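# Park a bicycle in a loose floor rack

## Task

Get the bike into the floor rack so that one of its wheels sits in the slot near the slot's closed end and its kickstand is raised fully. When you finish, the bike must be motionless and touched only by the rack, not by any wall, furniture or loose item. The rack is free to slide on the floor. Release the bike and move the robot away. The robot must not topple or be left leaning, or the task fails. If the bike only stays in place because the robot is holding it, the task is not done.

## Robot and tools

Robot: a Hello Robot Stretch 3 with one arm. It has a two-wheeled base (0.33 m long, 0.34 m wide), a lift that carries the arm up and down a mast, and a telescoping arm that reaches out to the robot's RIGHT. The arm cannot reach forward, so you move the gripper forward by driving the base. An on-the-spot turn pivots about the point midway between the drive wheels, 0.05 m behind the front edge. With the arm fully in and the wrist folded, a turn sweeps a radius of 0.28 m. An unfolded, level gripper reaches beyond that radius.

Frames: the base frame has its origin on the floor between the drive wheels, x forward, y left, z up. The odometry frame is the base frame as it was when the scene began. hand_pose is in the base frame, at the point where the closed fingertips meet. With all wrist joints at zero, its x axis points up, y points back along the arm toward the mast, and z points to the robot's rear.

execute_actions: arguments are "actions" and "cameras". "actions" is a list holding one action, or empty to just read state and images. An action may have "base", "joints", "contact_limits" (any combination of base and joints). Its motions start at the same time. "base" holds exactly one key, and both are offsets from where the base last measured itself. translate_m is a straight drive in metres, -1 to 1, positive forward. rotate_rad is a turn in place in radians, -3.2 to 3.2, positive counter-clockwise (left). The base cannot move sideways. "joints" is a dictionary of absolute targets by name (not offsets):
- lift_m 0 to 1.1 (±0.004), arm height on the mast.
- arm_m 0 to 0.52 (±0.004), extension.
- wrist_yaw_rad -1.345 to 4.42 (±0.02); 0 is along the arm, positive swings toward the front, 3.0 is folded over the base.
- wrist_pitch_rad -1.57 to 0.451 (±0.05); 0 level, negative tips the fingertips down.
- wrist_roll_rad -2.911 to 2.911 (±0.02); 0 has the fingers side by side and level.
- gripper_m -0.089 to 0.179 (±0.004), larger is wider. The real fingertip gap is less than this value: 0.007 m less near closed, 0.025 m less wide open, and zero below 0.007.
- head_pan_rad -3.953 to 1.73 (±0.02); 0 forward, positive left, -1.57 faces along the arm.
- head_tilt_rad -1.53 to 0.419 (±0.02); 0 level, negative down.
"contact_limits" accepts only arm_m: a motor_effort percentage from 1 to 100 at which the arm motion stops (contact_stop); lower is gentler, but a very low value stops at once. Values above the maximum are reduced to it. An action lasts at most 15 s. Unknown keys or out-of-range values get the whole call refused, with no motion. A joint or base left out of an action may still be driving toward its earlier target. "cameras" lists head_camera, nav_camera, wrist_camera or all; omitted or null means all, [] means none. If a result reports a stop, the rest of that reply's motion, wait and finished_scene calls are skipped.

wait: "seconds" from 0 to 10; commands nothing and returns state and images. zoom_image: "camera" plus "region" [x0, y0, x1, y1] in pixels of that camera's latest full image, origin top-left, no larger than 504 by 504. finished_scene: "scene" is the number of the scene to close; it cannot be reversed, so only call it once the bike is parked and you are clear.

Result lines: base_status and joint_status give how each motion of the last accepted action ended: done, off_target (stopped short and possibly still pushing), contact_stop, time_out, torque_fault. After the last three the old target is dropped. The arm and lift stop when they press firmly on something and then go slack until commanded again; a slack lift may sink under load or keep pressing. Base, wrist and head have no contact stop and keep pushing. A wrist servo pushed hard for several seconds turns off for 10 s. on_its_own covers what you did not command; its "held at" is a held target, not the position. joint_positions gives readings. lidar_m has 12 distances in metres in 30-degree sectors, the 1st straight ahead and going counter-clockwise (4th left, 7th behind, 10th right), in a plane 0.17 m above the floor, range 0.15 to 12, "-" for nothing; it misses clear and thin objects and parts hidden by the robot. wrist_depth_mm (45 to 1000) and head_depth_mm (280 to 4000, sideways image) are 7 by 7 grids of median depths from the top left. base_odometry counts wheel turns, so slip counts as motion; heading -3.142 to 3.142, left positive. turned_by_wheels and turned_by_imu give the turn since the last result. base_tilt in degrees, forward and right positive, with a fixed bias up to about 4. motor_effort is a percentage with a bracketed peak, noisy and biased; positive wheel effort pushes forward. pictures lists the image order.

Cameras: head_camera and nav_camera move with head pan and tilt; wrist_camera rides on the gripper. Calibration lines give K, distortion and T_world_to_cam (base frame to camera), with small per-scene errors.

Speed: the base runs fast (0.30 m/s, 1.9 rad/s) only with lift_m under 0.30, arm_m under 0.03 and wrist_yaw_rad over 2.54; otherwise 0.10 m/s and 0.63 rad/s.

Gripper: grip by commanding a value below the object's width; release by going at least 0.02 above the touch value. Neither the reading nor done confirms a grasp.

Cautions: fold or unfold the wrist only with lift_m 0.32 to 0.95, wrist_pitch_rad -0.4, roll near 0; once folded, lift may go to 0.25. With wrist_yaw_rad below -0.4 keep pitch at -0.5 or lower. Pushing against something rigid with the gripper above about 0.45 m can tip the robot, more so with higher contact limits or a repeat push. Driving while holding or hooking something fixed, or snagging furniture (especially reversing), can tip it; back out in small steps, lift the gripper off, and lower lift_m to about 0.2 if tilted. Avoid drops, slams, hard hits and very hard pushes. Something may occasionally nudge a loose object. The scene keeps running while you think.

Each tool is called after "Request:" as name([rows], argument=value, ...), one row to a line, values as JSON.

## Session

I'll start by checking the robot's state and the camera views.

Request:
execute_actions(actions=[])

Scene clock: 0.00 s.
base_odometry: x=+0.000 y=+0.000 heading=+0.000 (m, m, rad; odometry frame)
turned_by_wheels: +0.000 (rad since the last result)
turned_by_imu: +0.000 (rad since the last result)
base_tilt: forward=+0.1 right=-2.4 (deg)
lidar_m: 1.40 1.33 2.61 1.86 1.78 0.95 0.68 0.65 0.67 0.88 1.97 2.03
head_depth_mm: 1881 2430 2462 2430 2467 2459 2202 / 1882 2652 2739 2799 2789 2742 2216 / 1860 2825 3171 3178 3190 3113 2211 / 1870 2784 3683 3756 3768 3351 2218 / 1868 2792 - - - 3379 2228 / 1865 2814 - - - 3374 2266 / 1864 2822 - - - 3363 2230
base_status: not commanded
joint_positions: lift_m=+0.339 arm_m=-0.001 wrist_yaw_rad=+2.829 wrist_pitch_rad=-0.406 wrist_roll_rad=+0.001 gripper_m=+0.037 head_pan_rad=+0.014 head_tilt_rad=+0.000
joint_status: not commanded
motor_effort: left_wheel=+1 right_wheel=+1 lift_m=+27 arm_m=+0 wrist_yaw_rad=+0 wrist_pitch_rad=+5 wrist_roll_rad=+0 gripper_m=+0 head_pan_rad=+1 head_tilt_rad=+2 (%)
hand_pose: x=+0.0481 y=+0.0712 z=+0.3545 quat_wxyz=(+0.249, +0.706, +0.033, +0.662) (m; base frame)
wrist_depth_mm: - - - - - - - / - - - - - - - / - - - - - - - / - 900 889 879 876 863 871 / - 735 722 700 727 688 672 / 609 612 616 584 - 570 583 / 513 - 515 507 500 493 499
pictures: head_camera (sideways: a quarter turn clockwise sets it upright), nav_camera (sideways: a quarter turn counterclockwise sets it upright), wrist_camera
Images, in order (width x height): head_camera 896x504, nav_camera 672x504, wrist_camera 644x364.

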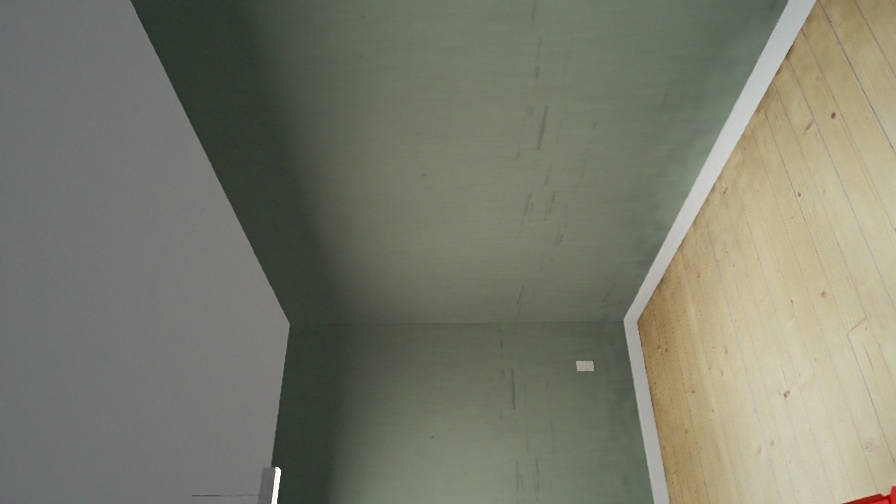

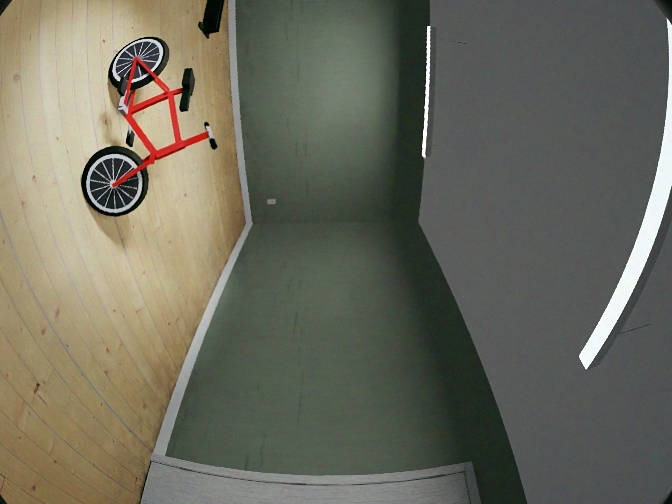

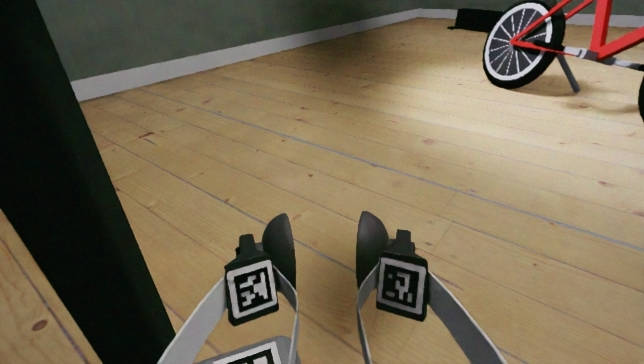

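Request:
execute_actions([
  {"joints": {"head_pan_rad": 0.5, "head_tilt_rad": -0.5}},
], cameras=["head_camera", "nav_camera"])

Scene clock: 0.93 s.
base_odometry: x=+0.000 y=+0.000 heading=+0.000 (m, m, rad; odometry frame)
turned_by_wheels: +0.000 (rad since the last result)
turned_by_imu: +0.000 (rad since the last result)
base_tilt: forward=+0.1 right=-2.3 (deg)
lidar_m: 1.40 1.33 2.60 1.85 1.78 0.95 0.68 0.65 0.67 0.88 1.97 2.03
head_depth_mm: 3614 - - 2770 2001 1585 1294 / 3596 3991 - 2799 1746 1592 1293 / 3562 3996 - 2636 1692 1580 1305 / 3585 3947 - 2614 1917 1593 1308 / 3538 3928 - 2386 1928 1588 1307 / 3514 3870 - 2826 1977 1574 1310 / 3494 3727 - 2745 2013 1585 1310
base_status: not commanded
joint_positions: lift_m=+0.339 arm_m=-0.001 wrist_yaw_rad=+2.829 wrist_pitch_rad=-0.406 wrist_roll_rad=+0.001 gripper_m=+0.037 head_pan_rad=+0.493 head_tilt_rad=-0.493
joint_status: all done
motor_effort: left_wheel=+1(1) right_wheel=+0(1) lift_m=+27(27) arm_m=+1(0) wrist_yaw_rad=+0(1) wrist_pitch_rad=+5(5) wrist_roll_rad=+0(1) gripper_m=+0(0) head_pan_rad=+3(29) head_tilt_rad=-4(39) (%)
hand_pose: x=+0.0481 y=+0.0712 z=+0.3545 quat_wxyz=(+0.249, +0.706, +0.033, +0.662) (m; base frame)
wrist_depth_mm: - - - - - - - / - - - - - - - / - - - - - - - / - 883 881 864 868 867 829 / - 731 725 690 734 673 689 / 601 620 606 583 - 577 575 / 523 - 513 503 493 494 501
pictures: head_camera (sideways: a quarter turn clockwise sets it upright), nav_camera (sideways: a quarter turn counterclockwise sets it upright)
camera_calibration (this result's frames):
head_camera: T_world_to_cam=[[-0.417768, -0.225886, -0.880026, 1.17353], [-0.477005, 0.8789, 0.000847631, 0.0101678], [0.773264, 0.42013, -0.474925, 0.571753], [0, 0, 0, 1]] pos_world=[0.0529957, 0.0159357, 1.30426]
nav_camera: T_world_to_cam=[[0.405913, 0.210506, 0.889338, -1.11667], [0.479044, -0.877723, -0.0108891, 0.0617819], [0.7783, 0.430452, -0.457121, 0.55026], [0, 0, 0, 1]] pos_world=[-0.00459062, 0.0524339, 1.24531]
Images, in order (width x height): head_camera 896x504, nav_camera 672x504.

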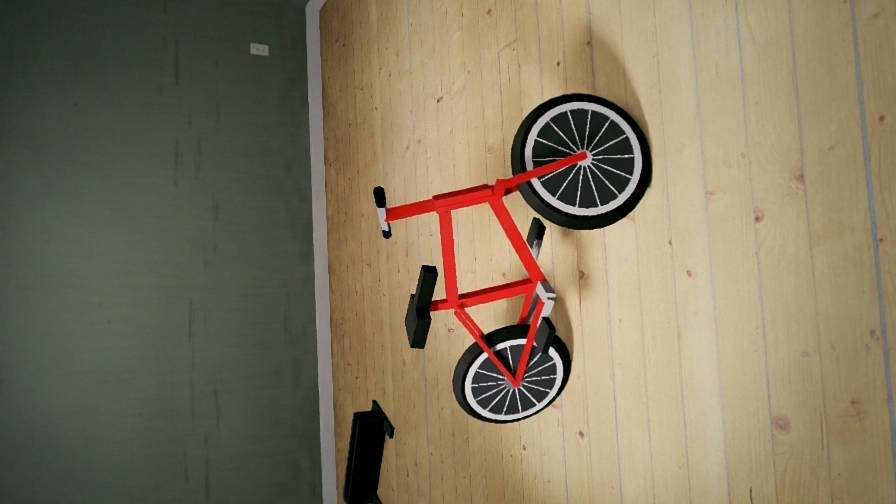

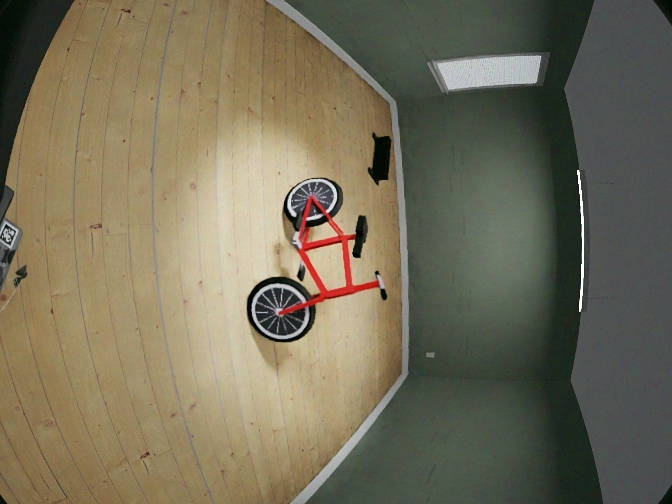

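Request:
zoom_image(camera="head_camera", region=[300, 380, 460, 504])

Request:
zoom_image(camera="head_camera", region=[360, 80, 680, 440])

Region (300, 380, 460, 504) of head_camera's 896x504 image, scaled by 3.150, with more detail than that image has; it fills the top 391 rows of this view, and the rest is white.

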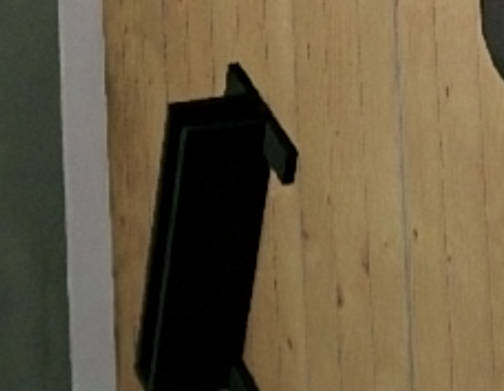

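Region (360, 80, 680, 440) of head_camera's 896x504 image, scaled by 1.400, with more detail than that image has.

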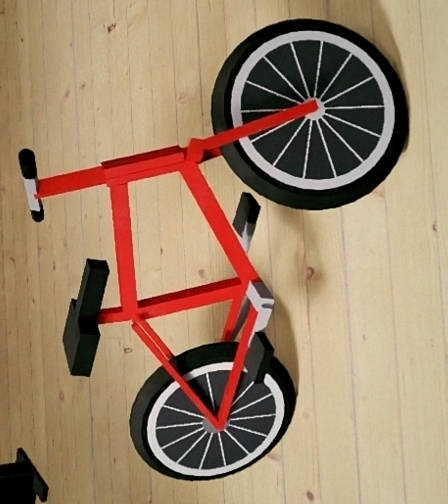

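Request:
execute_actions([
  {"base": {"rotate_rad": 1.03}, "joints": {"lift_m": 0.27, "wrist_yaw_rad": 3.0, "head_pan_rad": -0.2, "head_tilt_rad": -0.45}},
], cameras=["head_camera", "nav_camera"])

Scene clock: 3.80 s.
base_odometry: x=+0.000 y=+0.000 heading=+1.030 (m, m, rad; odometry frame)
turned_by_wheels: +1.030 (rad since the last result)
turned_by_imu: +1.043 (rad since the last result)
base_tilt: forward=+0.1 right=-2.3 (deg)
lidar_m: 1.82 1.86 1.77 0.98 0.68 0.65 0.66 0.87 1.96 2.02 1.41 1.33
head_depth_mm: 3358 3669 3978 2939 1939 1562 1334 / 3466 3789 - 2794 1939 1640 1341 / 3625 3927 - 2975 1946 1647 1343 / 3648 3961 - 2995 2117 1638 1342 / 3849 - - 2965 2118 1635 1323 / 3522 3599 3799 2988 2123 1644 1332 / 2909 3025 3144 2922 2150 1653 1337
base_status: done
joint_positions: lift_m=+0.270 arm_m=-0.001 wrist_yaw_rad=+2.997 wrist_pitch_rad=-0.406 wrist_roll_rad=+0.001 gripper_m=+0.037 head_pan_rad=-0.193 head_tilt_rad=-0.458
joint_status: all done
motor_effort: left_wheel=-3(11) right_wheel=+4(13) lift_m=+23(23) arm_m=+0(1) wrist_yaw_rad=+2(5) wrist_pitch_rad=+5(6) wrist_roll_rad=+0(0) gripper_m=+0(0) head_pan_rad=-2(36) head_tilt_rad=+4(11) (%)
hand_pose: x=+0.0113 y=+0.0797 z=+0.2854 quat_wxyz=(+0.193, +0.701, +0.092, +0.680) (m; base frame)
wrist_depth_mm: 569 - - - - - - / 598 - - - - - - / 628 - - - - 952 932 / 637 - 769 754 749 727 729 / 602 605 633 621 619 589 583 / 518 511 - 530 - 499 491 / 453 - - - 433 426 421
pictures: head_camera (sideways: a quarter turn clockwise sets it upright), nav_camera (sideways: a quarter turn counterclockwise sets it upright)
camera_calibration (this result's frames):
head_camera: T_world_to_cam=[[-0.435209, 0.0836461, -0.896436, 1.19504], [0.187378, 0.982288, 0.000686951, 0.00632421], [0.880615, -0.167674, -0.443174, 0.529783], [0, 0, 0, 1]] pos_world=[0.052371, -0.0173418, 1.30606]
nav_camera: T_world_to_cam=[[0.415979, -0.0879803, 0.905108, -1.13731], [-0.184704, -0.982737, -0.0106379, 0.0655042], [0.890419, -0.162752, -0.425048, 0.507841], [0, 0, 0, 1]] pos_world=[0.0330046, 0.0469647, 1.24594]
Images, in order (width x height): head_camera 896x504, nav_camera 672x504.

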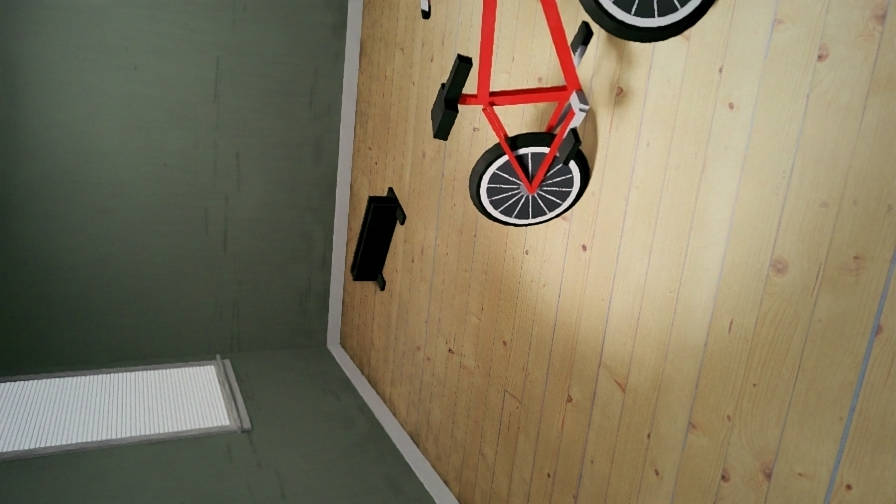

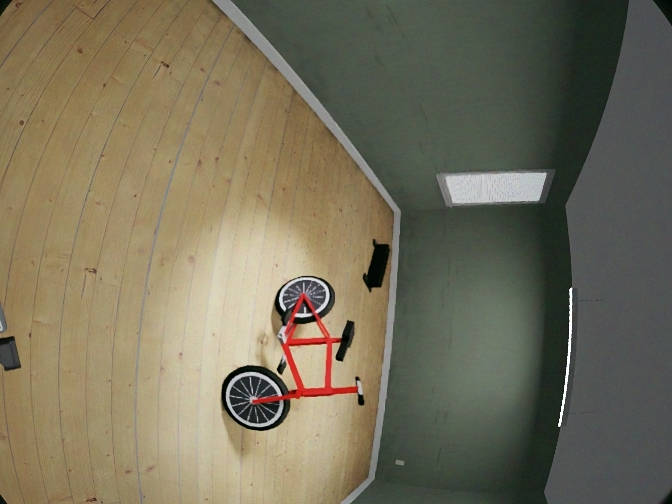

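Request:
execute_actions([
  {"base": {"translate_m": 1.0}, "joints": {"head_pan_rad": -0.7, "head_tilt_rad": -0.7}},
], cameras=["head_camera"])

Request:
execute_actions([
  {"base": {"translate_m": 1.0}, "joints": {"head_pan_rad": -0.5, "head_tilt_rad": -0.7}},
], cameras=["head_camera", "nav_camera"])

Scene clock: 8.93 s.
base_odometry: x=+0.515 y=+0.857 heading=+1.030 (m, m, rad; odometry frame)
turned_by_wheels: +0.000 (rad since the last result)
turned_by_imu: +0.002 (rad since the last result)
base_tilt: forward=+0.2 right=-2.3 (deg)
lidar_m: 1.98 1.39 1.32 1.35 1.62 1.54 1.58 2.08 2.42 0.76 0.80 0.82
head_depth_mm: 3075 3480 2681 2013 1350 1359 1176 / 2978 3396 2703 2017 1547 1306 1180 / 2941 3314 2707 2036 1284 1328 1179 / 2891 3198 2715 2019 1299 1361 1178 / 2821 3159 2705 2040 1556 1365 1180 / 2746 3077 2712 2046 1643 1374 1188 / 2743 2997 2479 2046 1641 1378 1186
base_status: done
joint_positions: lift_m=+0.270 arm_m=-0.001 wrist_yaw_rad=+2.997 wrist_pitch_rad=-0.406 wrist_roll_rad=+0.001 gripper_m=+0.037 head_pan_rad=-0.693 head_tilt_rad=-0.692
joint_status: all done
motor_effort: left_wheel=-4(10) right_wheel=+5(13) lift_m=+23(23) arm_m=+0(0) wrist_yaw_rad=+3(2) wrist_pitch_rad=+5(5) wrist_roll_rad=+0(0) gripper_m=+0(1) head_pan_rad=-4(30) head_tilt_rad=-6(27) (%)
hand_pose: x=+0.0112 y=+0.0797 z=+0.2854 quat_wxyz=(+0.193, +0.701, +0.093, +0.680) (m; base frame)
wrist_depth_mm: - - - - - - - / - - - - - - - / - - - - 980 966 928 / 785 - 764 748 746 739 721 / 624 619 630 608 620 591 591 / 519 518 - 527 - 493 489 / 455 - - - 432 428 423
pictures: head_camera (sideways: a quarter turn clockwise sets it upright)
camera_calibration (this result's frames):
head_camera: T_world_to_cam=[[-0.492491, 0.407254, -0.769153, 1.02942], [0.635674, 0.771956, 0.00171426, 0.00225253], [0.59445, -0.488087, -0.639062, 0.786388], [0, 0, 0, 1]] pos_world=[0.0380817, -0.037151, 1.29433]
Images, in order (width x height): head_camera 896x504.

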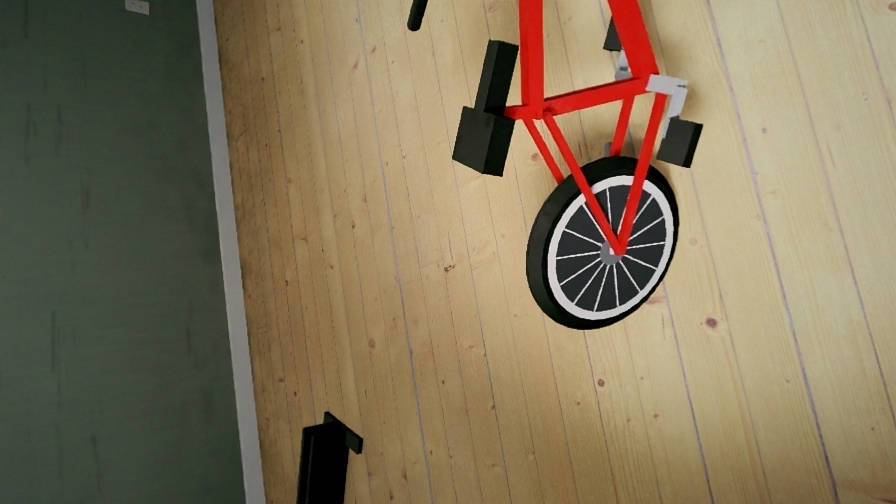

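Scene clock: 13.93 s.
base_odometry: x=+1.030 y=+1.714 heading=+1.030 (m, m, rad; odometry frame)
turned_by_wheels: +0.000 (rad since the last result)
turned_by_imu: +0.002 (rad since the last result)
base_tilt: forward=+0.1 right=-2.3 (deg)
lidar_m: 1.30 0.92 0.87 0.89 1.17 2.43 2.49 1.16 0.50 2.97 2.45 2.33
head_depth_mm: 2042 2308 2554 2036 1642 1355 1164 / 2019 2291 2541 2033 1627 1371 1176 / 2032 2291 2516 1898 1637 1367 1180 / 1986 2279 2499 1922 1662 1369 1178 / 1981 2228 2466 1969 1649 1376 1177 / 1994 2203 2446 2044 1655 1375 1181 / 1957 2230 2486 2046 1640 1379 1181
base_status: done
joint_positions: lift_m=+0.270 arm_m=-0.001 wrist_yaw_rad=+2.997 wrist_pitch_rad=-0.406 wrist_roll_rad=+0.001 gripper_m=+0.037 head_pan_rad=-0.507 head_tilt_rad=-0.692
joint_status: all done
motor_effort: left_wheel=-4(10) right_wheel=+4(13) lift_m=+24(23) arm_m=+0(0) wrist_yaw_rad=+2(2) wrist_pitch_rad=+6(5) wrist_roll_rad=+0(1) gripper_m=+0(0) head_pan_rad=+3(19) head_tilt_rad=-4(7) (%)
hand_pose: x=+0.0112 y=+0.0797 z=+0.2854 quat_wxyz=(+0.193, +0.701, +0.093, +0.680) (m; base frame)
wrist_depth_mm: - - 938 836 792 750 703 / - - - 922 857 790 759 / - - - 973 894 858 796 / 787 - 766 759 739 749 729 / 632 615 632 593 624 585 575 / 514 511 - 525 - 489 487 / 455 - - - 425 430 423
pictures: head_camera (sideways: a quarter turn clockwise sets it upright), nav_camera (sideways: a quarter turn counterclockwise sets it upright)
camera_calibration (this result's frames):
head_camera: T_world_to_cam=[[-0.559572, 0.309174, -0.768954, 1.02957], [0.481803, 0.876278, 0.00171558, 0.00318943], [0.674348, -0.369524, -0.639302, 0.786213], [0, 0, 0, 1]] pos_world=[0.0444036, -0.0305881, 1.29432]
nav_camera: T_world_to_cam=[[0.542137, -0.308576, 0.78158, -0.977001], [-0.481484, -0.876373, -0.012024, 0.0691157], [0.688666, -0.369799, -0.623689, 0.767519], [0, 0, 0, 1]] pos_world=[0.0343825, 0.0429198, 1.24313]
Images, in order (width x height): head_camera 896x504, nav_camera 672x504.

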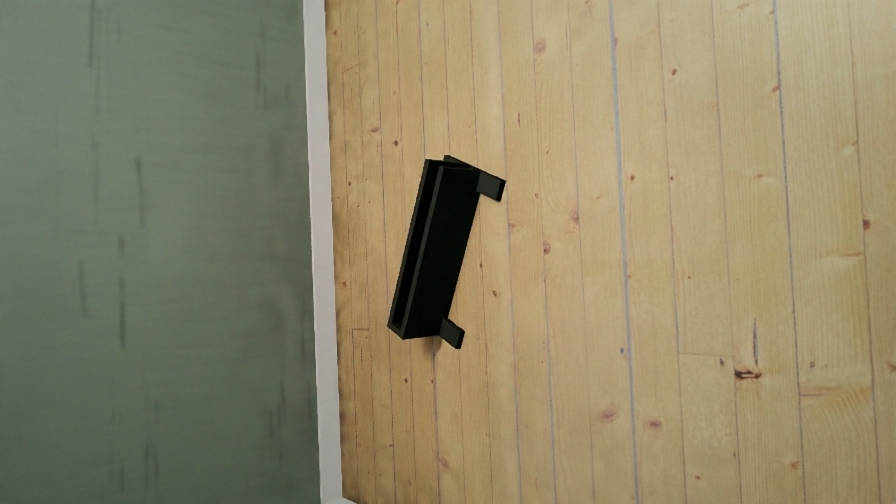

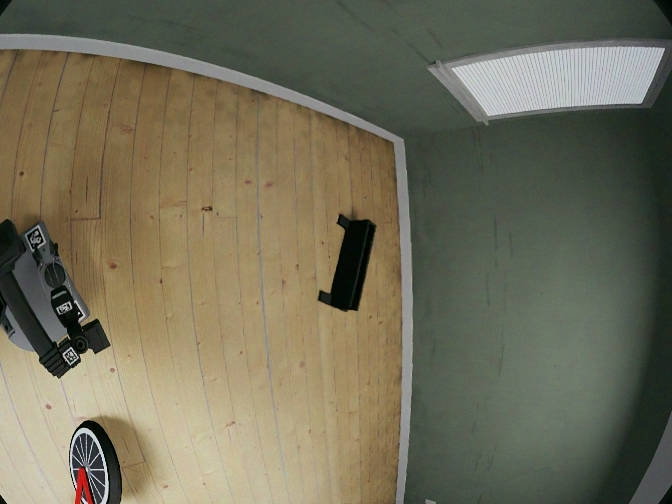

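Request:
zoom_image(camera="head_camera", region=[360, 140, 540, 360])

Region (360, 140, 540, 360) of head_camera's 896x504 image, scaled by 2.291, with more detail than that image has; it fills the left 412 columns of this view, and the rest is white.

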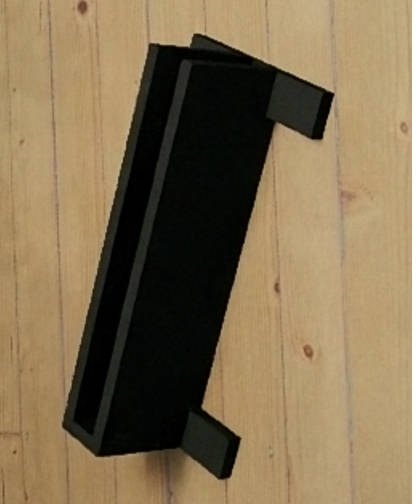

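Request:
execute_actions([
  {"joints": {"head_pan_rad": -2.2, "head_tilt_rad": -0.85}},
], cameras=["head_camera", "nav_camera"])

Scene clock: 15.70 s.
base_odometry: x=+1.030 y=+1.714 heading=+1.030 (m, m, rad; odometry frame)
turned_by_wheels: +0.000 (rad since the last result)
turned_by_imu: +0.000 (rad since the last result)
base_tilt: forward=+0.1 right=-2.3 (deg)
lidar_m: 1.30 0.91 0.87 0.89 1.17 2.43 2.49 1.16 0.50 2.97 2.45 2.33
head_depth_mm: 2787 2701 2113 1732 1470 1268 1117 / 2716 2730 2116 1736 1471 1272 1127 / 2697 2707 1942 1644 1475 1273 1147 / 2640 2711 1980 1459 1271 1271 1164 / 2601 2730 2046 1698 1132 1226 1139 / 2534 2729 2121 1744 1484 1273 1127 / 2517 2714 2142 1747 1487 1275 1130
base_status: not commanded
joint_positions: lift_m=+0.270 arm_m=-0.001 wrist_yaw_rad=+2.997 wrist_pitch_rad=-0.406 wrist_roll_rad=+0.001 gripper_m=+0.037 head_pan_rad=-2.193 head_tilt_rad=-0.839
joint_status: all done
motor_effort: left_wheel=-4(4) right_wheel=+4(5) lift_m=+23(23) arm_m=+0(0) wrist_yaw_rad=+2(2) wrist_pitch_rad=+5(5) wrist_roll_rad=-1(0) gripper_m=+0(0) head_pan_rad=-3(39) head_tilt_rad=-7(25) (%)
hand_pose: x=+0.0112 y=+0.0797 z=+0.2854 quat_wxyz=(+0.193, +0.701, +0.093, +0.680) (m; base frame)
wrist_depth_mm: - - 919 847 792 753 693 / - - - 930 852 802 764 / - - - 958 899 860 793 / 786 - 764 750 767 726 725 / 624 618 642 611 621 586 587 / 522 514 - 520 - 492 484 / 450 - - - 425 424 414
pictures: head_camera (sideways: a quarter turn clockwise sets it upright), nav_camera (sideways: a quarter turn counterclockwise sets it upright)
camera_calibration (this result's frames):
head_camera: T_world_to_cam=[[0.433067, 0.60647, -0.666819, 0.890412], [0.815014, -0.579436, 0.00231709, 0.000374122], [-0.384973, -0.54447, -0.745217, 0.930431], [0, 0, 0, 1]] pos_world=[-0.0277218, -0.0331998, 1.28711]
nav_camera: T_world_to_cam=[[-0.431649, -0.590861, 0.681588, -0.840741], [-0.814262, 0.580362, -0.0125617, 0.0718432], [-0.388145, -0.560413, -0.731629, 0.914483], [0, 0, 0, 1]] pos_world=[0.0505465, -0.0259682, 1.243]
Images, in order (width x height): head_camera 896x504, nav_camera 672x504.

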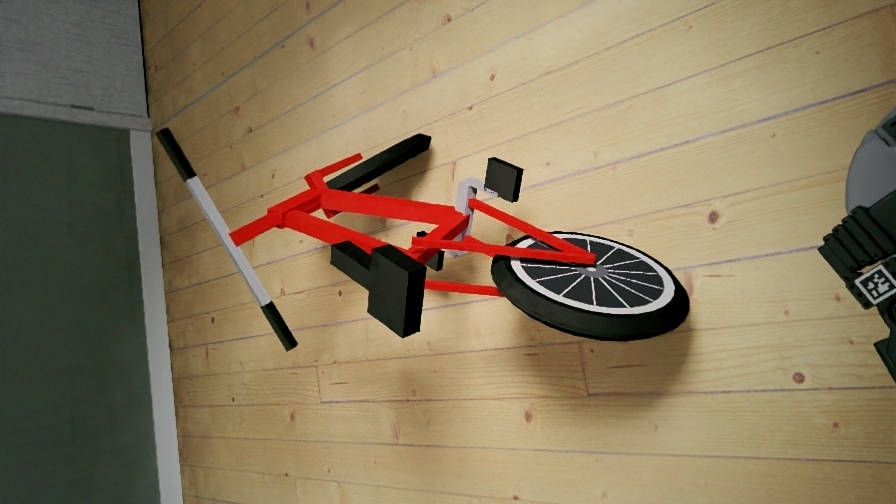

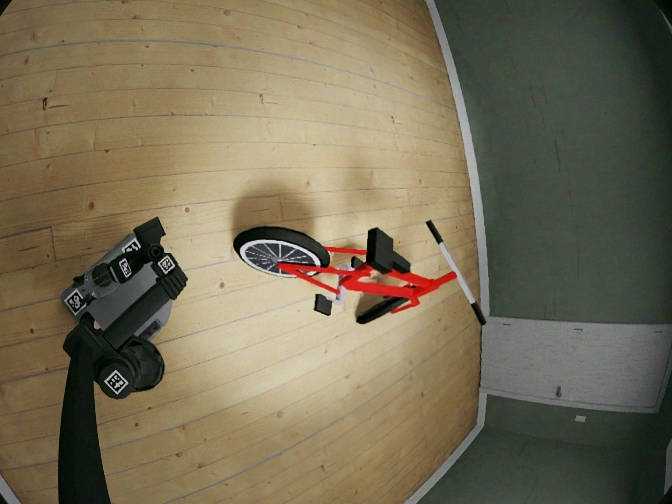

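Request:
execute_actions([
  {"base": {"rotate_rad": -0.375}, "joints": {"head_pan_rad": -2.4, "head_tilt_rad": -0.65}},
], cameras=[])

Request:
execute_actions([
  {"base": {"translate_m": 0.8}},
], cameras=["head_camera", "nav_camera"])

Scene clock: 19.00 s.
base_odometry: x=+1.030 y=+1.714 heading=+0.655 (m, m, rad; odometry frame)
turned_by_wheels: -0.375 (rad since the last result)
turned_by_imu: -0.379 (rad since the last result)
base_tilt: forward=+0.2 right=-2.3 (deg)
lidar_m: 2.33 1.13 0.88 0.87 0.93 1.37 2.43 2.60 0.73 0.50 3.03 2.37
head_depth_mm: 2359 2580 2744 2150 1696 1402 1193 / 2571 2778 2892 2140 1679 1401 1202 / 2794 3106 2936 2143 1699 1396 1193 / 3139 3469 2925 2161 1691 1399 1191 / 3142 3530 2937 2139 1705 1403 1192 / 2902 3134 2938 2137 1652 1372 1203 / 2658 2925 2951 2131 1452 1286 1065
base_status: done
joint_positions: lift_m=+0.270 arm_m=-0.001 wrist_yaw_rad=+2.997 wrist_pitch_rad=-0.406 wrist_roll_rad=+0.001 gripper_m=+0.037 head_pan_rad=-2.393 head_tilt_rad=-0.655
joint_status: all done
motor_effort: left_wheel=+5(13) right_wheel=-3(8) lift_m=+23(23) arm_m=+0(0) wrist_yaw_rad=+2(2) wrist_pitch_rad=+6(5) wrist_roll_rad=+0(0) gripper_m=+0(0) head_pan_rad=-3(17) head_tilt_rad=+3(24) (%)
hand_pose: x=+0.0112 y=+0.0797 z=+0.2854 quat_wxyz=(+0.193, +0.701, +0.093, +0.680) (m; base frame)
wrist_depth_mm: 765 - 826 831 856 900 881 / 861 - 882 915 905 955 967 / 872 - 923 953 955 949 964 / 775 - 774 732 733 744 710 / 623 604 632 614 635 588 584 / 512 514 - 522 - 488 490 / 455 - - - 432 429 425
pictures: none
No camera images: the call's "cameras" was empty. Leave "cameras" out to get every camera's image.

Scene clock: 23.43 s.
base_odometry: x=+1.665 y=+2.201 heading=+0.655 (m, m, rad; odometry frame)
turned_by_wheels: +0.000 (rad since the last result)
turned_by_imu: +0.002 (rad since the last result)
base_tilt: forward=+0.1 right=-2.3 (deg)
lidar_m: 1.54 1.03 0.80 0.79 0.85 1.24 3.22 0.94 1.55 2.97 2.00 1.56
head_depth_mm: 3158 3435 2852 2140 1683 1394 1185 / 3403 3729 2902 2115 1694 1414 1192 / 3658 3970 2899 2059 1607 1399 1199 / 3530 3826 2791 1914 1697 1396 1197 / 3225 3533 2778 2152 1709 1406 1196 / 2969 3256 2901 2173 1712 1407 1196 / 2744 2978 2913 2144 1708 1410 1198
base_status: done
joint_positions: lift_m=+0.270 arm_m=-0.001 wrist_yaw_rad=+2.997 wrist_pitch_rad=-0.406 wrist_roll_rad=+0.001 gripper_m=+0.037 head_pan_rad=-2.393 head_tilt_rad=-0.655
joint_status: not commanded
motor_effort: left_wheel=+4(17) right_wheel=-3(7) lift_m=+23(23) arm_m=+0(0) wrist_yaw_rad=+2(3) wrist_pitch_rad=+5(6) wrist_roll_rad=+0(1) gripper_m=+0(0) head_pan_rad=-3(2) head_tilt_rad=+3(3) (%)
hand_pose: x=+0.0112 y=+0.0797 z=+0.2854 quat_wxyz=(+0.193, +0.701, +0.093, +0.680) (m; base frame)
wrist_depth_mm: 719 - 742 750 789 787 810 / 766 - 804 819 835 847 868 / 831 - 846 883 874 923 930 / 770 - 755 742 748 740 719 / 623 615 637 616 630 596 590 / 521 513 - 528 - 491 488 / 453 - - - 424 426 425
pictures: head_camera (sideways: a quarter turn clockwise sets it upright), nav_camera (sideways: a quarter turn counterclockwise sets it upright)
camera_calibration (this result's frames):
head_camera: T_world_to_cam=[[0.446096, 0.416147, -0.792351, 1.05394], [0.68361, -0.729846, 0.00155616, 0.00216586], [-0.577646, -0.542354, -0.610063, 0.755815], [0, 0, 0, 1]] pos_world=[-0.0350444, -0.0270931, 1.29618]
nav_camera: T_world_to_cam=[[-0.43978, -0.399443, 0.804387, -1.00074], [-0.684082, 0.729309, -0.0118452, 0.0701194], [-0.581915, -0.555476, -0.593987, 0.736631], [0, 0, 0, 1]] pos_world=[0.0365182, -0.041697, 1.24336]
Images, in order (width x height): head_camera 896x504, nav_camera 672x504.

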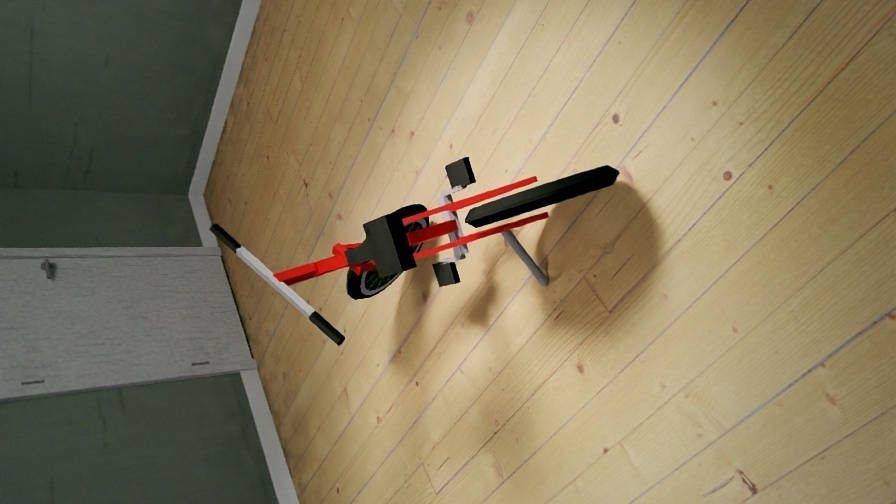

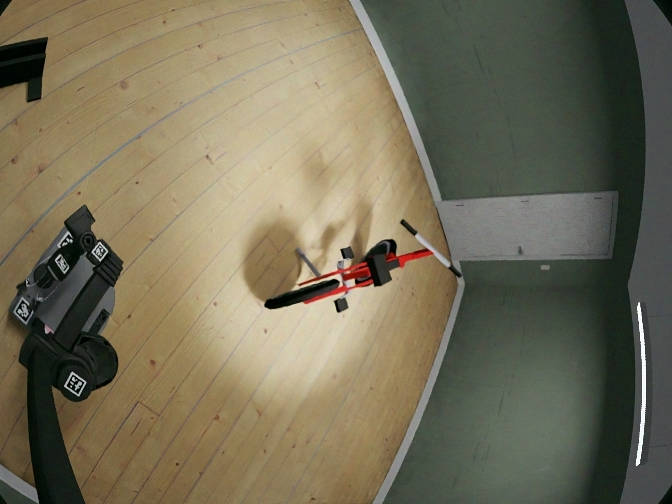

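Request:
zoom_image(camera="head_camera", region=[400, 130, 660, 330])

Request:
execute_actions([
  {"base": {"translate_m": 0.447}, "joints": {"head_pan_rad": -0.6, "head_tilt_rad": -1.2}},
], cameras=["head_camera"])

Region (400, 130, 660, 330) of head_camera's 896x504 image, scaled by 1.938, with more detail than that image has; it fills the top 388 rows of this view, and the rest is white.

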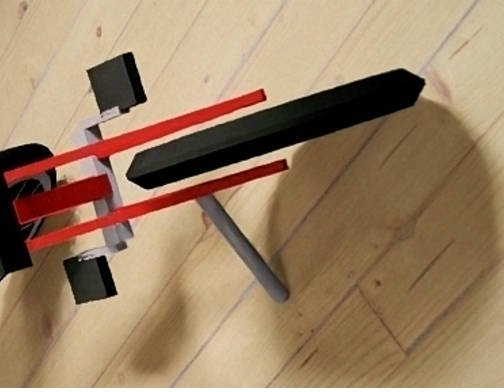

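Scene clock: 26.80 s.
base_odometry: x=+2.019 y=+2.474 heading=+0.655 (m, m, rad; odometry frame)
turned_by_wheels: +0.000 (rad since the last result)
turned_by_imu: +0.001 (rad since the last result)
base_tilt: forward=+0.2 right=-2.4 (deg)
lidar_m: 1.09 0.97 0.76 0.75 0.80 1.18 3.66 1.34 3.06 3.00 1.42 1.11
head_depth_mm: 1691 1630 1495 1372 1267 1181 1109 / 1545 1630 1492 1376 1269 1198 1098 / 1427 1619 1504 1381 1271 - - / 1325 1575 1495 1376 1248 1209 - / 1231 1524 1501 1388 1256 1187 1107 / 1166 1404 1503 1384 1260 1187 1110 / 1083 1306 1490 1396 1280 1189 1106
base_status: done
joint_positions: lift_m=+0.270 arm_m=-0.001 wrist_yaw_rad=+2.997 wrist_pitch_rad=-0.406 wrist_roll_rad=+0.001 gripper_m=+0.037 head_pan_rad=-0.607 head_tilt_rad=-1.186
joint_status: all done
motor_effort: left_wheel=+4(16) right_wheel=-3(7) lift_m=+24(23) arm_m=+1(0) wrist_yaw_rad=+2(2) wrist_pitch_rad=+5(5) wrist_roll_rad=+0(0) gripper_m=+0(0) head_pan_rad=+3(41) head_tilt_rad=-9(47) (%)
hand_pose: x=+0.0112 y=+0.0797 z=+0.2854 quat_wxyz=(+0.193, +0.701, +0.093, +0.680) (m; base frame)
wrist_depth_mm: 677 - 702 718 734 761 777 / 734 - 740 777 792 816 843 / 780 - 807 830 845 858 883 / 791 - 776 755 740 730 740 / 606 619 634 606 631 589 586 / 522 516 - 515 - 496 492 / 455 - - - 426 427 421
pictures: head_camera (sideways: a quarter turn clockwise sets it upright)
camera_calibration (this result's frames):
head_camera: T_world_to_cam=[[-0.762553, 0.527754, -0.374151, 0.516447], [0.567918, 0.823078, 0.00351328, 0.000325432], [0.309809, -0.209808, -0.927361, 1.16294], [0, 0, 0, 1]] pos_world=[0.033343, -0.02883, 1.2717]
Images, in order (width x height): head_camera 896x504.

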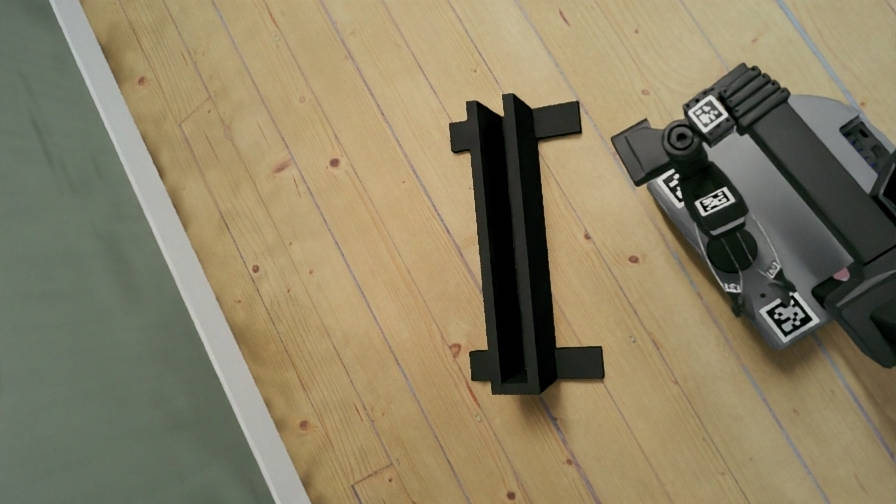

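Request:
zoom_image(camera="head_camera", region=[430, 80, 620, 410])

Region (430, 80, 620, 410) of head_camera's 896x504 image, scaled by 1.527, with more detail than that image has; it fills the left 290 columns of this view, and the rest is white.

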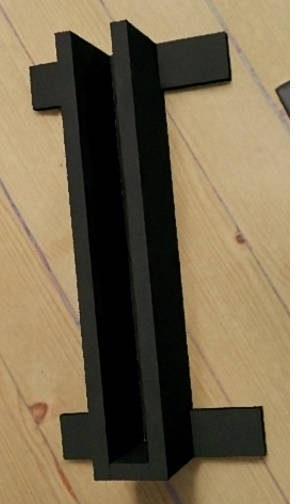

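Request:
execute_actions([
  {"base": {"rotate_rad": 1.045}, "joints": {"lift_m": 0.42, "head_pan_rad": -1.57, "head_tilt_rad": -1.25}},
], cameras=[])

Request:
execute_actions([
  {"joints": {"wrist_yaw_rad": 1.57, "arm_m": 0.248, "gripper_m": 0.17}},
], cameras=[])

Request:
execute_actions([
  {"joints": {"wrist_pitch_rad": -1.57}},
])

Scene clock: 29.53 s.
base_odometry: x=+2.019 y=+2.474 heading=+1.700 (m, m, rad; odometry frame)
turned_by_wheels: +1.045 (rad since the last result)
turned_by_imu: +1.059 (rad since the last result)
base_tilt: forward=+0.1 right=-2.3 (deg)
lidar_m: 0.76 0.75 0.80 1.18 3.68 1.34 3.06 3.01 1.42 1.11 1.09 0.97
head_depth_mm: 1596 1555 1435 1349 1270 1201 - / 1498 1567 1451 1245 1256 - - / 1411 1585 1462 1245 - - - / 1322 1536 1455 1241 - - 1106 / 1250 1529 1443 1247 1264 1191 1115 / 1181 1444 1450 1352 1270 1182 1118 / 1115 1360 1464 1353 1269 1180 1119
base_status: done
joint_positions: lift_m=+0.420 arm_m=-0.001 wrist_yaw_rad=+2.997 wrist_pitch_rad=-0.407 wrist_roll_rad=+0.001 gripper_m=+0.037 head_pan_rad=-1.563 head_tilt_rad=-1.235
joint_status: all done
motor_effort: left_wheel=-4(10) right_wheel=+5(12) lift_m=+31(32) arm_m=+0(0) wrist_yaw_rad=+3(3) wrist_pitch_rad=+6(6) wrist_roll_rad=+0(0) gripper_m=+0(0) head_pan_rad=-3(40) head_tilt_rad=-9(18) (%)
hand_pose: x=+0.0112 y=+0.0797 z=+0.4350 quat_wxyz=(+0.193, +0.701, +0.093, +0.680) (m; base frame)
wrist_depth_mm: - - - - 909 700 594 / - - - - 946 750 624 / - - - - - 789 634 / - - - - 955 822 671 / 845 848 883 827 828 783 688 / 729 699 - 689 - 673 659 / 599 606 595 596 588 590 569
pictures: none
No camera images: the call's "cameras" was empty. Leave "cameras" out to get every camera's image.

Scene clock: 32.60 s.
base_odometry: x=+2.019 y=+2.474 heading=+1.700 (m, m, rad; odometry frame)
turned_by_wheels: +0.000 (rad since the last result)
turned_by_imu: +0.000 (rad since the last result)
base_tilt: forward=+0.1 right=-2.3 (deg)
lidar_m: 0.76 0.74 0.80 1.18 3.68 1.35 3.07 2.99 1.42 1.11 1.09 0.97
head_depth_mm: 1589 1564 1444 1346 1263 1196 - / 1500 1573 1449 1345 1261 - - / 1403 1558 1489 1247 1292 - - / 1322 1534 1465 1237 1279 - 1104 / 1241 1514 1466 1237 1262 1194 1123 / 1174 1455 1454 1353 1262 1188 1121 / 1118 1359 1448 1357 1258 1183 1117
base_status: not commanded
joint_positions: lift_m=+0.420 arm_m=+0.248 wrist_yaw_rad=+1.572 wrist_pitch_rad=-0.407 wrist_roll_rad=+0.001 gripper_m=+0.170 head_pan_rad=-1.563 head_tilt_rad=-1.235
joint_status: all done
motor_effort: left_wheel=-4(4) right_wheel=+5(5) lift_m=+31(31) arm_m=+3(8) wrist_yaw_rad=-2(4) wrist_pitch_rad=+6(6) wrist_roll_rad=-1(0) gripper_m=+0(85) head_pan_rad=-3(2) head_tilt_rad=-9(10) (%)
hand_pose: x=+0.2044 y=-0.3925 z=+0.4350 quat_wxyz=(+0.591, +0.591, -0.388, +0.389) (m; base frame)
wrist_depth_mm: 621 679 746 855 911 713 573 / 657 714 824 877 976 730 595 / 693 794 894 999 - 781 607 / 729 840 908 - 987 791 625 / 782 825 844 849 825 782 642 / 735 725 696 681 687 681 641 / - 590 603 596 586 578 572
pictures: none
No camera images: the call's "cameras" was empty. Leave "cameras" out to get every camera's image.

Scene clock: 34.00 s.
base_odometry: x=+2.019 y=+2.474 heading=+1.700 (m, m, rad; odometry frame)
turned_by_wheels: +0.000 (rad since the last result)
turned_by_imu: +0.000 (rad since the last result)
base_tilt: forward=+0.2 right=-2.3 (deg)
lidar_m: 0.76 0.75 0.80 1.18 3.68 1.34 3.07 3.00 1.42 1.11 1.09 0.97
head_depth_mm: 1597 1556 1447 1352 1259 1200 - / 1497 1582 1440 1340 1257 - - / 1400 1559 1481 1245 1276 - - / 1322 1537 1478 1233 1284 - 1105 / 1230 1544 1458 1246 1271 1183 1122 / 1173 1440 1443 1352 1265 1180 1114 / 1118 1359 1457 1354 1270 1182 1119
base_status: not commanded
joint_positions: lift_m=+0.420 arm_m=+0.248 wrist_yaw_rad=+1.572 wrist_pitch_rad=-1.562 wrist_roll_rad=+0.001 gripper_m=+0.170 head_pan_rad=-1.563 head_tilt_rad=-1.235
joint_status: all done
motor_effort: left_wheel=-4(4) right_wheel=+5(5) lift_m=+31(31) arm_m=+3(3) wrist_yaw_rad=-2(2) wrist_pitch_rad=-4(5) wrist_roll_rad=+0(0) gripper_m=+0(0) head_pan_rad=-3(3) head_tilt_rad=-10(9) (%)
hand_pose: x=-0.0432 y=-0.3930 z=+0.3021 quat_wxyz=(+0.707, +0.707, -0.003, +0.003) (m; base frame)
wrist_depth_mm: 428 436 409 428 436 434 431 / 438 442 439 440 437 441 440 / - 441 451 448 452 454 453 / - 460 460 453 459 468 467 / - 469 466 434 482 471 475 / - 478 485 448 477 484 479 / - 491 491 386 490 495 502
pictures: head_camera (sideways: a quarter turn clockwise sets it upright), nav_camera (sideways: a quarter turn counterclockwise sets it upright), wrist_camera
camera_calibration (this result's frames):
head_camera: T_world_to_cam=[[-0.00869065, 0.944686, -0.32786, 0.451562], [0.999939, 0.0104666, 0.00365271, -0.00249119], [0.00688226, -0.327809, -0.944719, 1.18733], [0, 0, 0, 1]] pos_world=[-0.00175611, -0.037341, 1.26975]
nav_camera: T_world_to_cam=[[0.000696502, -0.937977, 0.346698, -0.407121], [-0.999905, -0.00541657, -0.0126455, 0.0730783], [0.0137391, -0.346656, -0.937892, 1.18013], [0, 0, 0, 1]] pos_world=[0.057141, 0.0276249, 1.2489]
wrist_camera: T_world_to_cam=[[-0.0595242, -0.998214, -0.00503959, -0.389683], [-0.990579, 0.0584437, 0.123842, -0.0238223], [-0.123326, 0.0123637, -0.992289, 0.464773], [0, 0, 0, 1]] pos_world=[0.0105252, -0.393341, 0.462176]
Images, in order (width x height): head_camera 896x504, nav_camera 672x504, wrist_camera 644x364.

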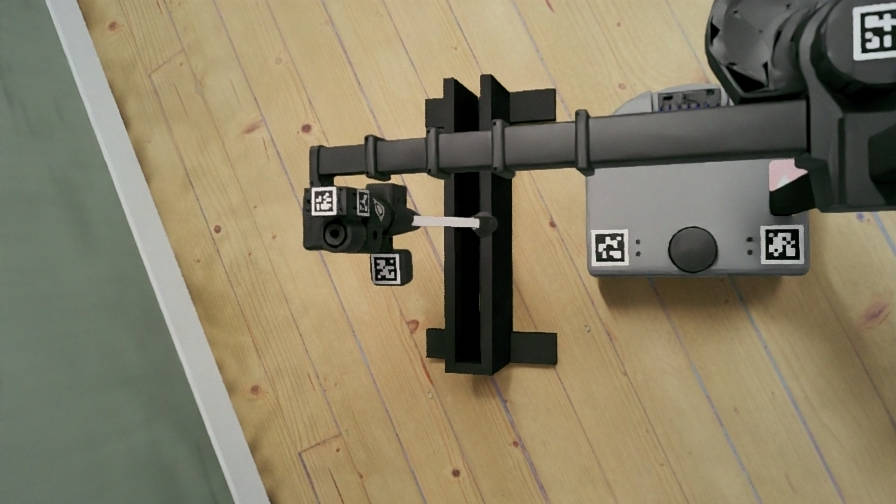

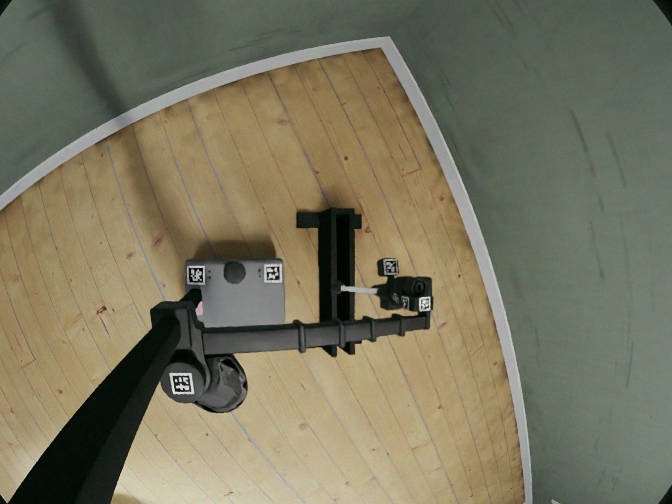

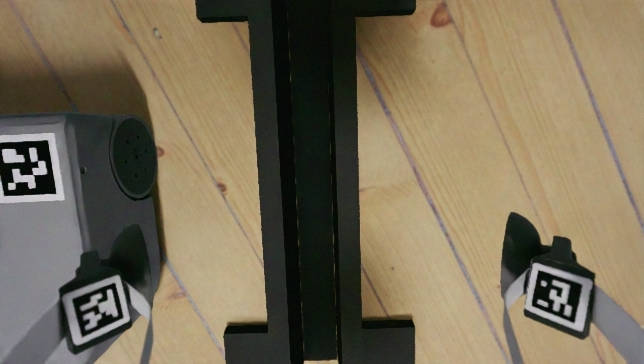

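Request:
execute_actions([
  {"joints": {"arm_m": 0.236, "lift_m": 0.2}},
], cameras=["wrist_camera", "head_camera"])

Scene clock: 37.03 s.
base_odometry: x=+2.019 y=+2.474 heading=+1.700 (m, m, rad; odometry frame)
turned_by_wheels: +0.000 (rad since the last result)
turned_by_imu: +0.000 (rad since the last result)
base_tilt: forward=+0.1 right=-2.3 (deg)
lidar_m: 0.76 0.75 0.80 1.18 3.68 1.34 3.07 3.00 1.42 1.11 1.09 0.97
head_depth_mm: 1608 1578 1444 1351 1260 1191 1115 / 1503 1570 1446 1241 1270 - 1098 / 1400 1567 1456 1303 1278 - - / 1318 1529 1449 1246 1278 - 1103 / 1238 1526 1455 1240 1262 1186 1123 / 1179 1453 1456 1348 1270 1190 1119 / 1112 1364 1452 1351 1263 1185 1117
base_status: not commanded
joint_positions: lift_m=+0.200 arm_m=+0.236 wrist_yaw_rad=+1.572 wrist_pitch_rad=-1.562 wrist_roll_rad=+0.001 gripper_m=+0.170 head_pan_rad=-1.563 head_tilt_rad=-1.235
joint_status: all done
motor_effort: left_wheel=-4(3) right_wheel=+5(5) lift_m=+23(25) arm_m=-2(4) wrist_yaw_rad=-1(2) wrist_pitch_rad=-4(4) wrist_roll_rad=+0(0) gripper_m=+0(0) head_pan_rad=-3(3) head_tilt_rad=-9(9) (%)
hand_pose: x=-0.0434 y=-0.3815 z=+0.0825 quat_wxyz=(+0.707, +0.707, -0.002, +0.003) (m; base frame)
wrist_depth_mm: 224 74 101 224 83 75 224 / 231 76 98 230 85 76 232 / 232 78 96 234 86 78 237 / 239 80 95 239 88 80 240 / 244 81 93 241 90 81 247 / 249 83 91 248 92 83 251 / - 85 89 254 94 85 260
pictures: head_camera (sideways: a quarter turn clockwise sets it upright), wrist_camera
camera_calibration (this result's frames):
head_camera: T_world_to_cam=[[-0.00869054, 0.944686, -0.32786, 0.451561], [0.999939, 0.0104665, 0.00365271, -0.00249119], [0.00688222, -0.327808, -0.944719, 1.18733], [0, 0, 0, 1]] pos_world=[-0.00175612, -0.037341, 1.26975]
wrist_camera: T_world_to_cam=[[-0.0595268, -0.998214, -0.00501361, -0.379349], [-0.990526, 0.0584442, 0.124264, 0.0025681], [-0.123749, 0.0123632, -0.992237, 0.246643], [0, 0, 0, 1]] pos_world=[0.0104841, -0.381871, 0.242507]
Images, in order (width x height): head_camera 896x504, wrist_camera 644x364.

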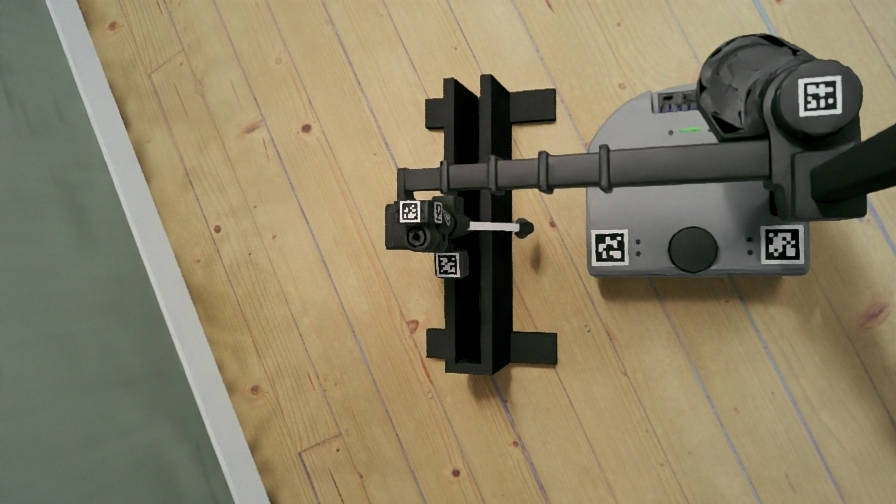

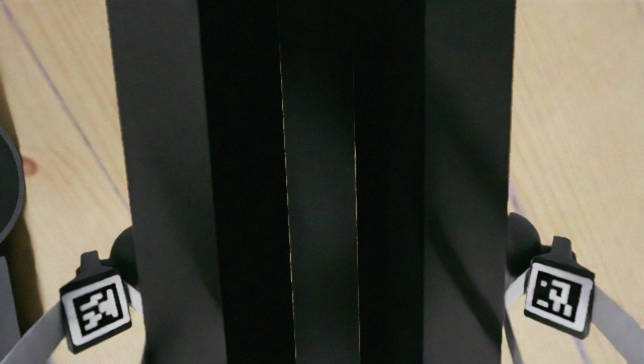

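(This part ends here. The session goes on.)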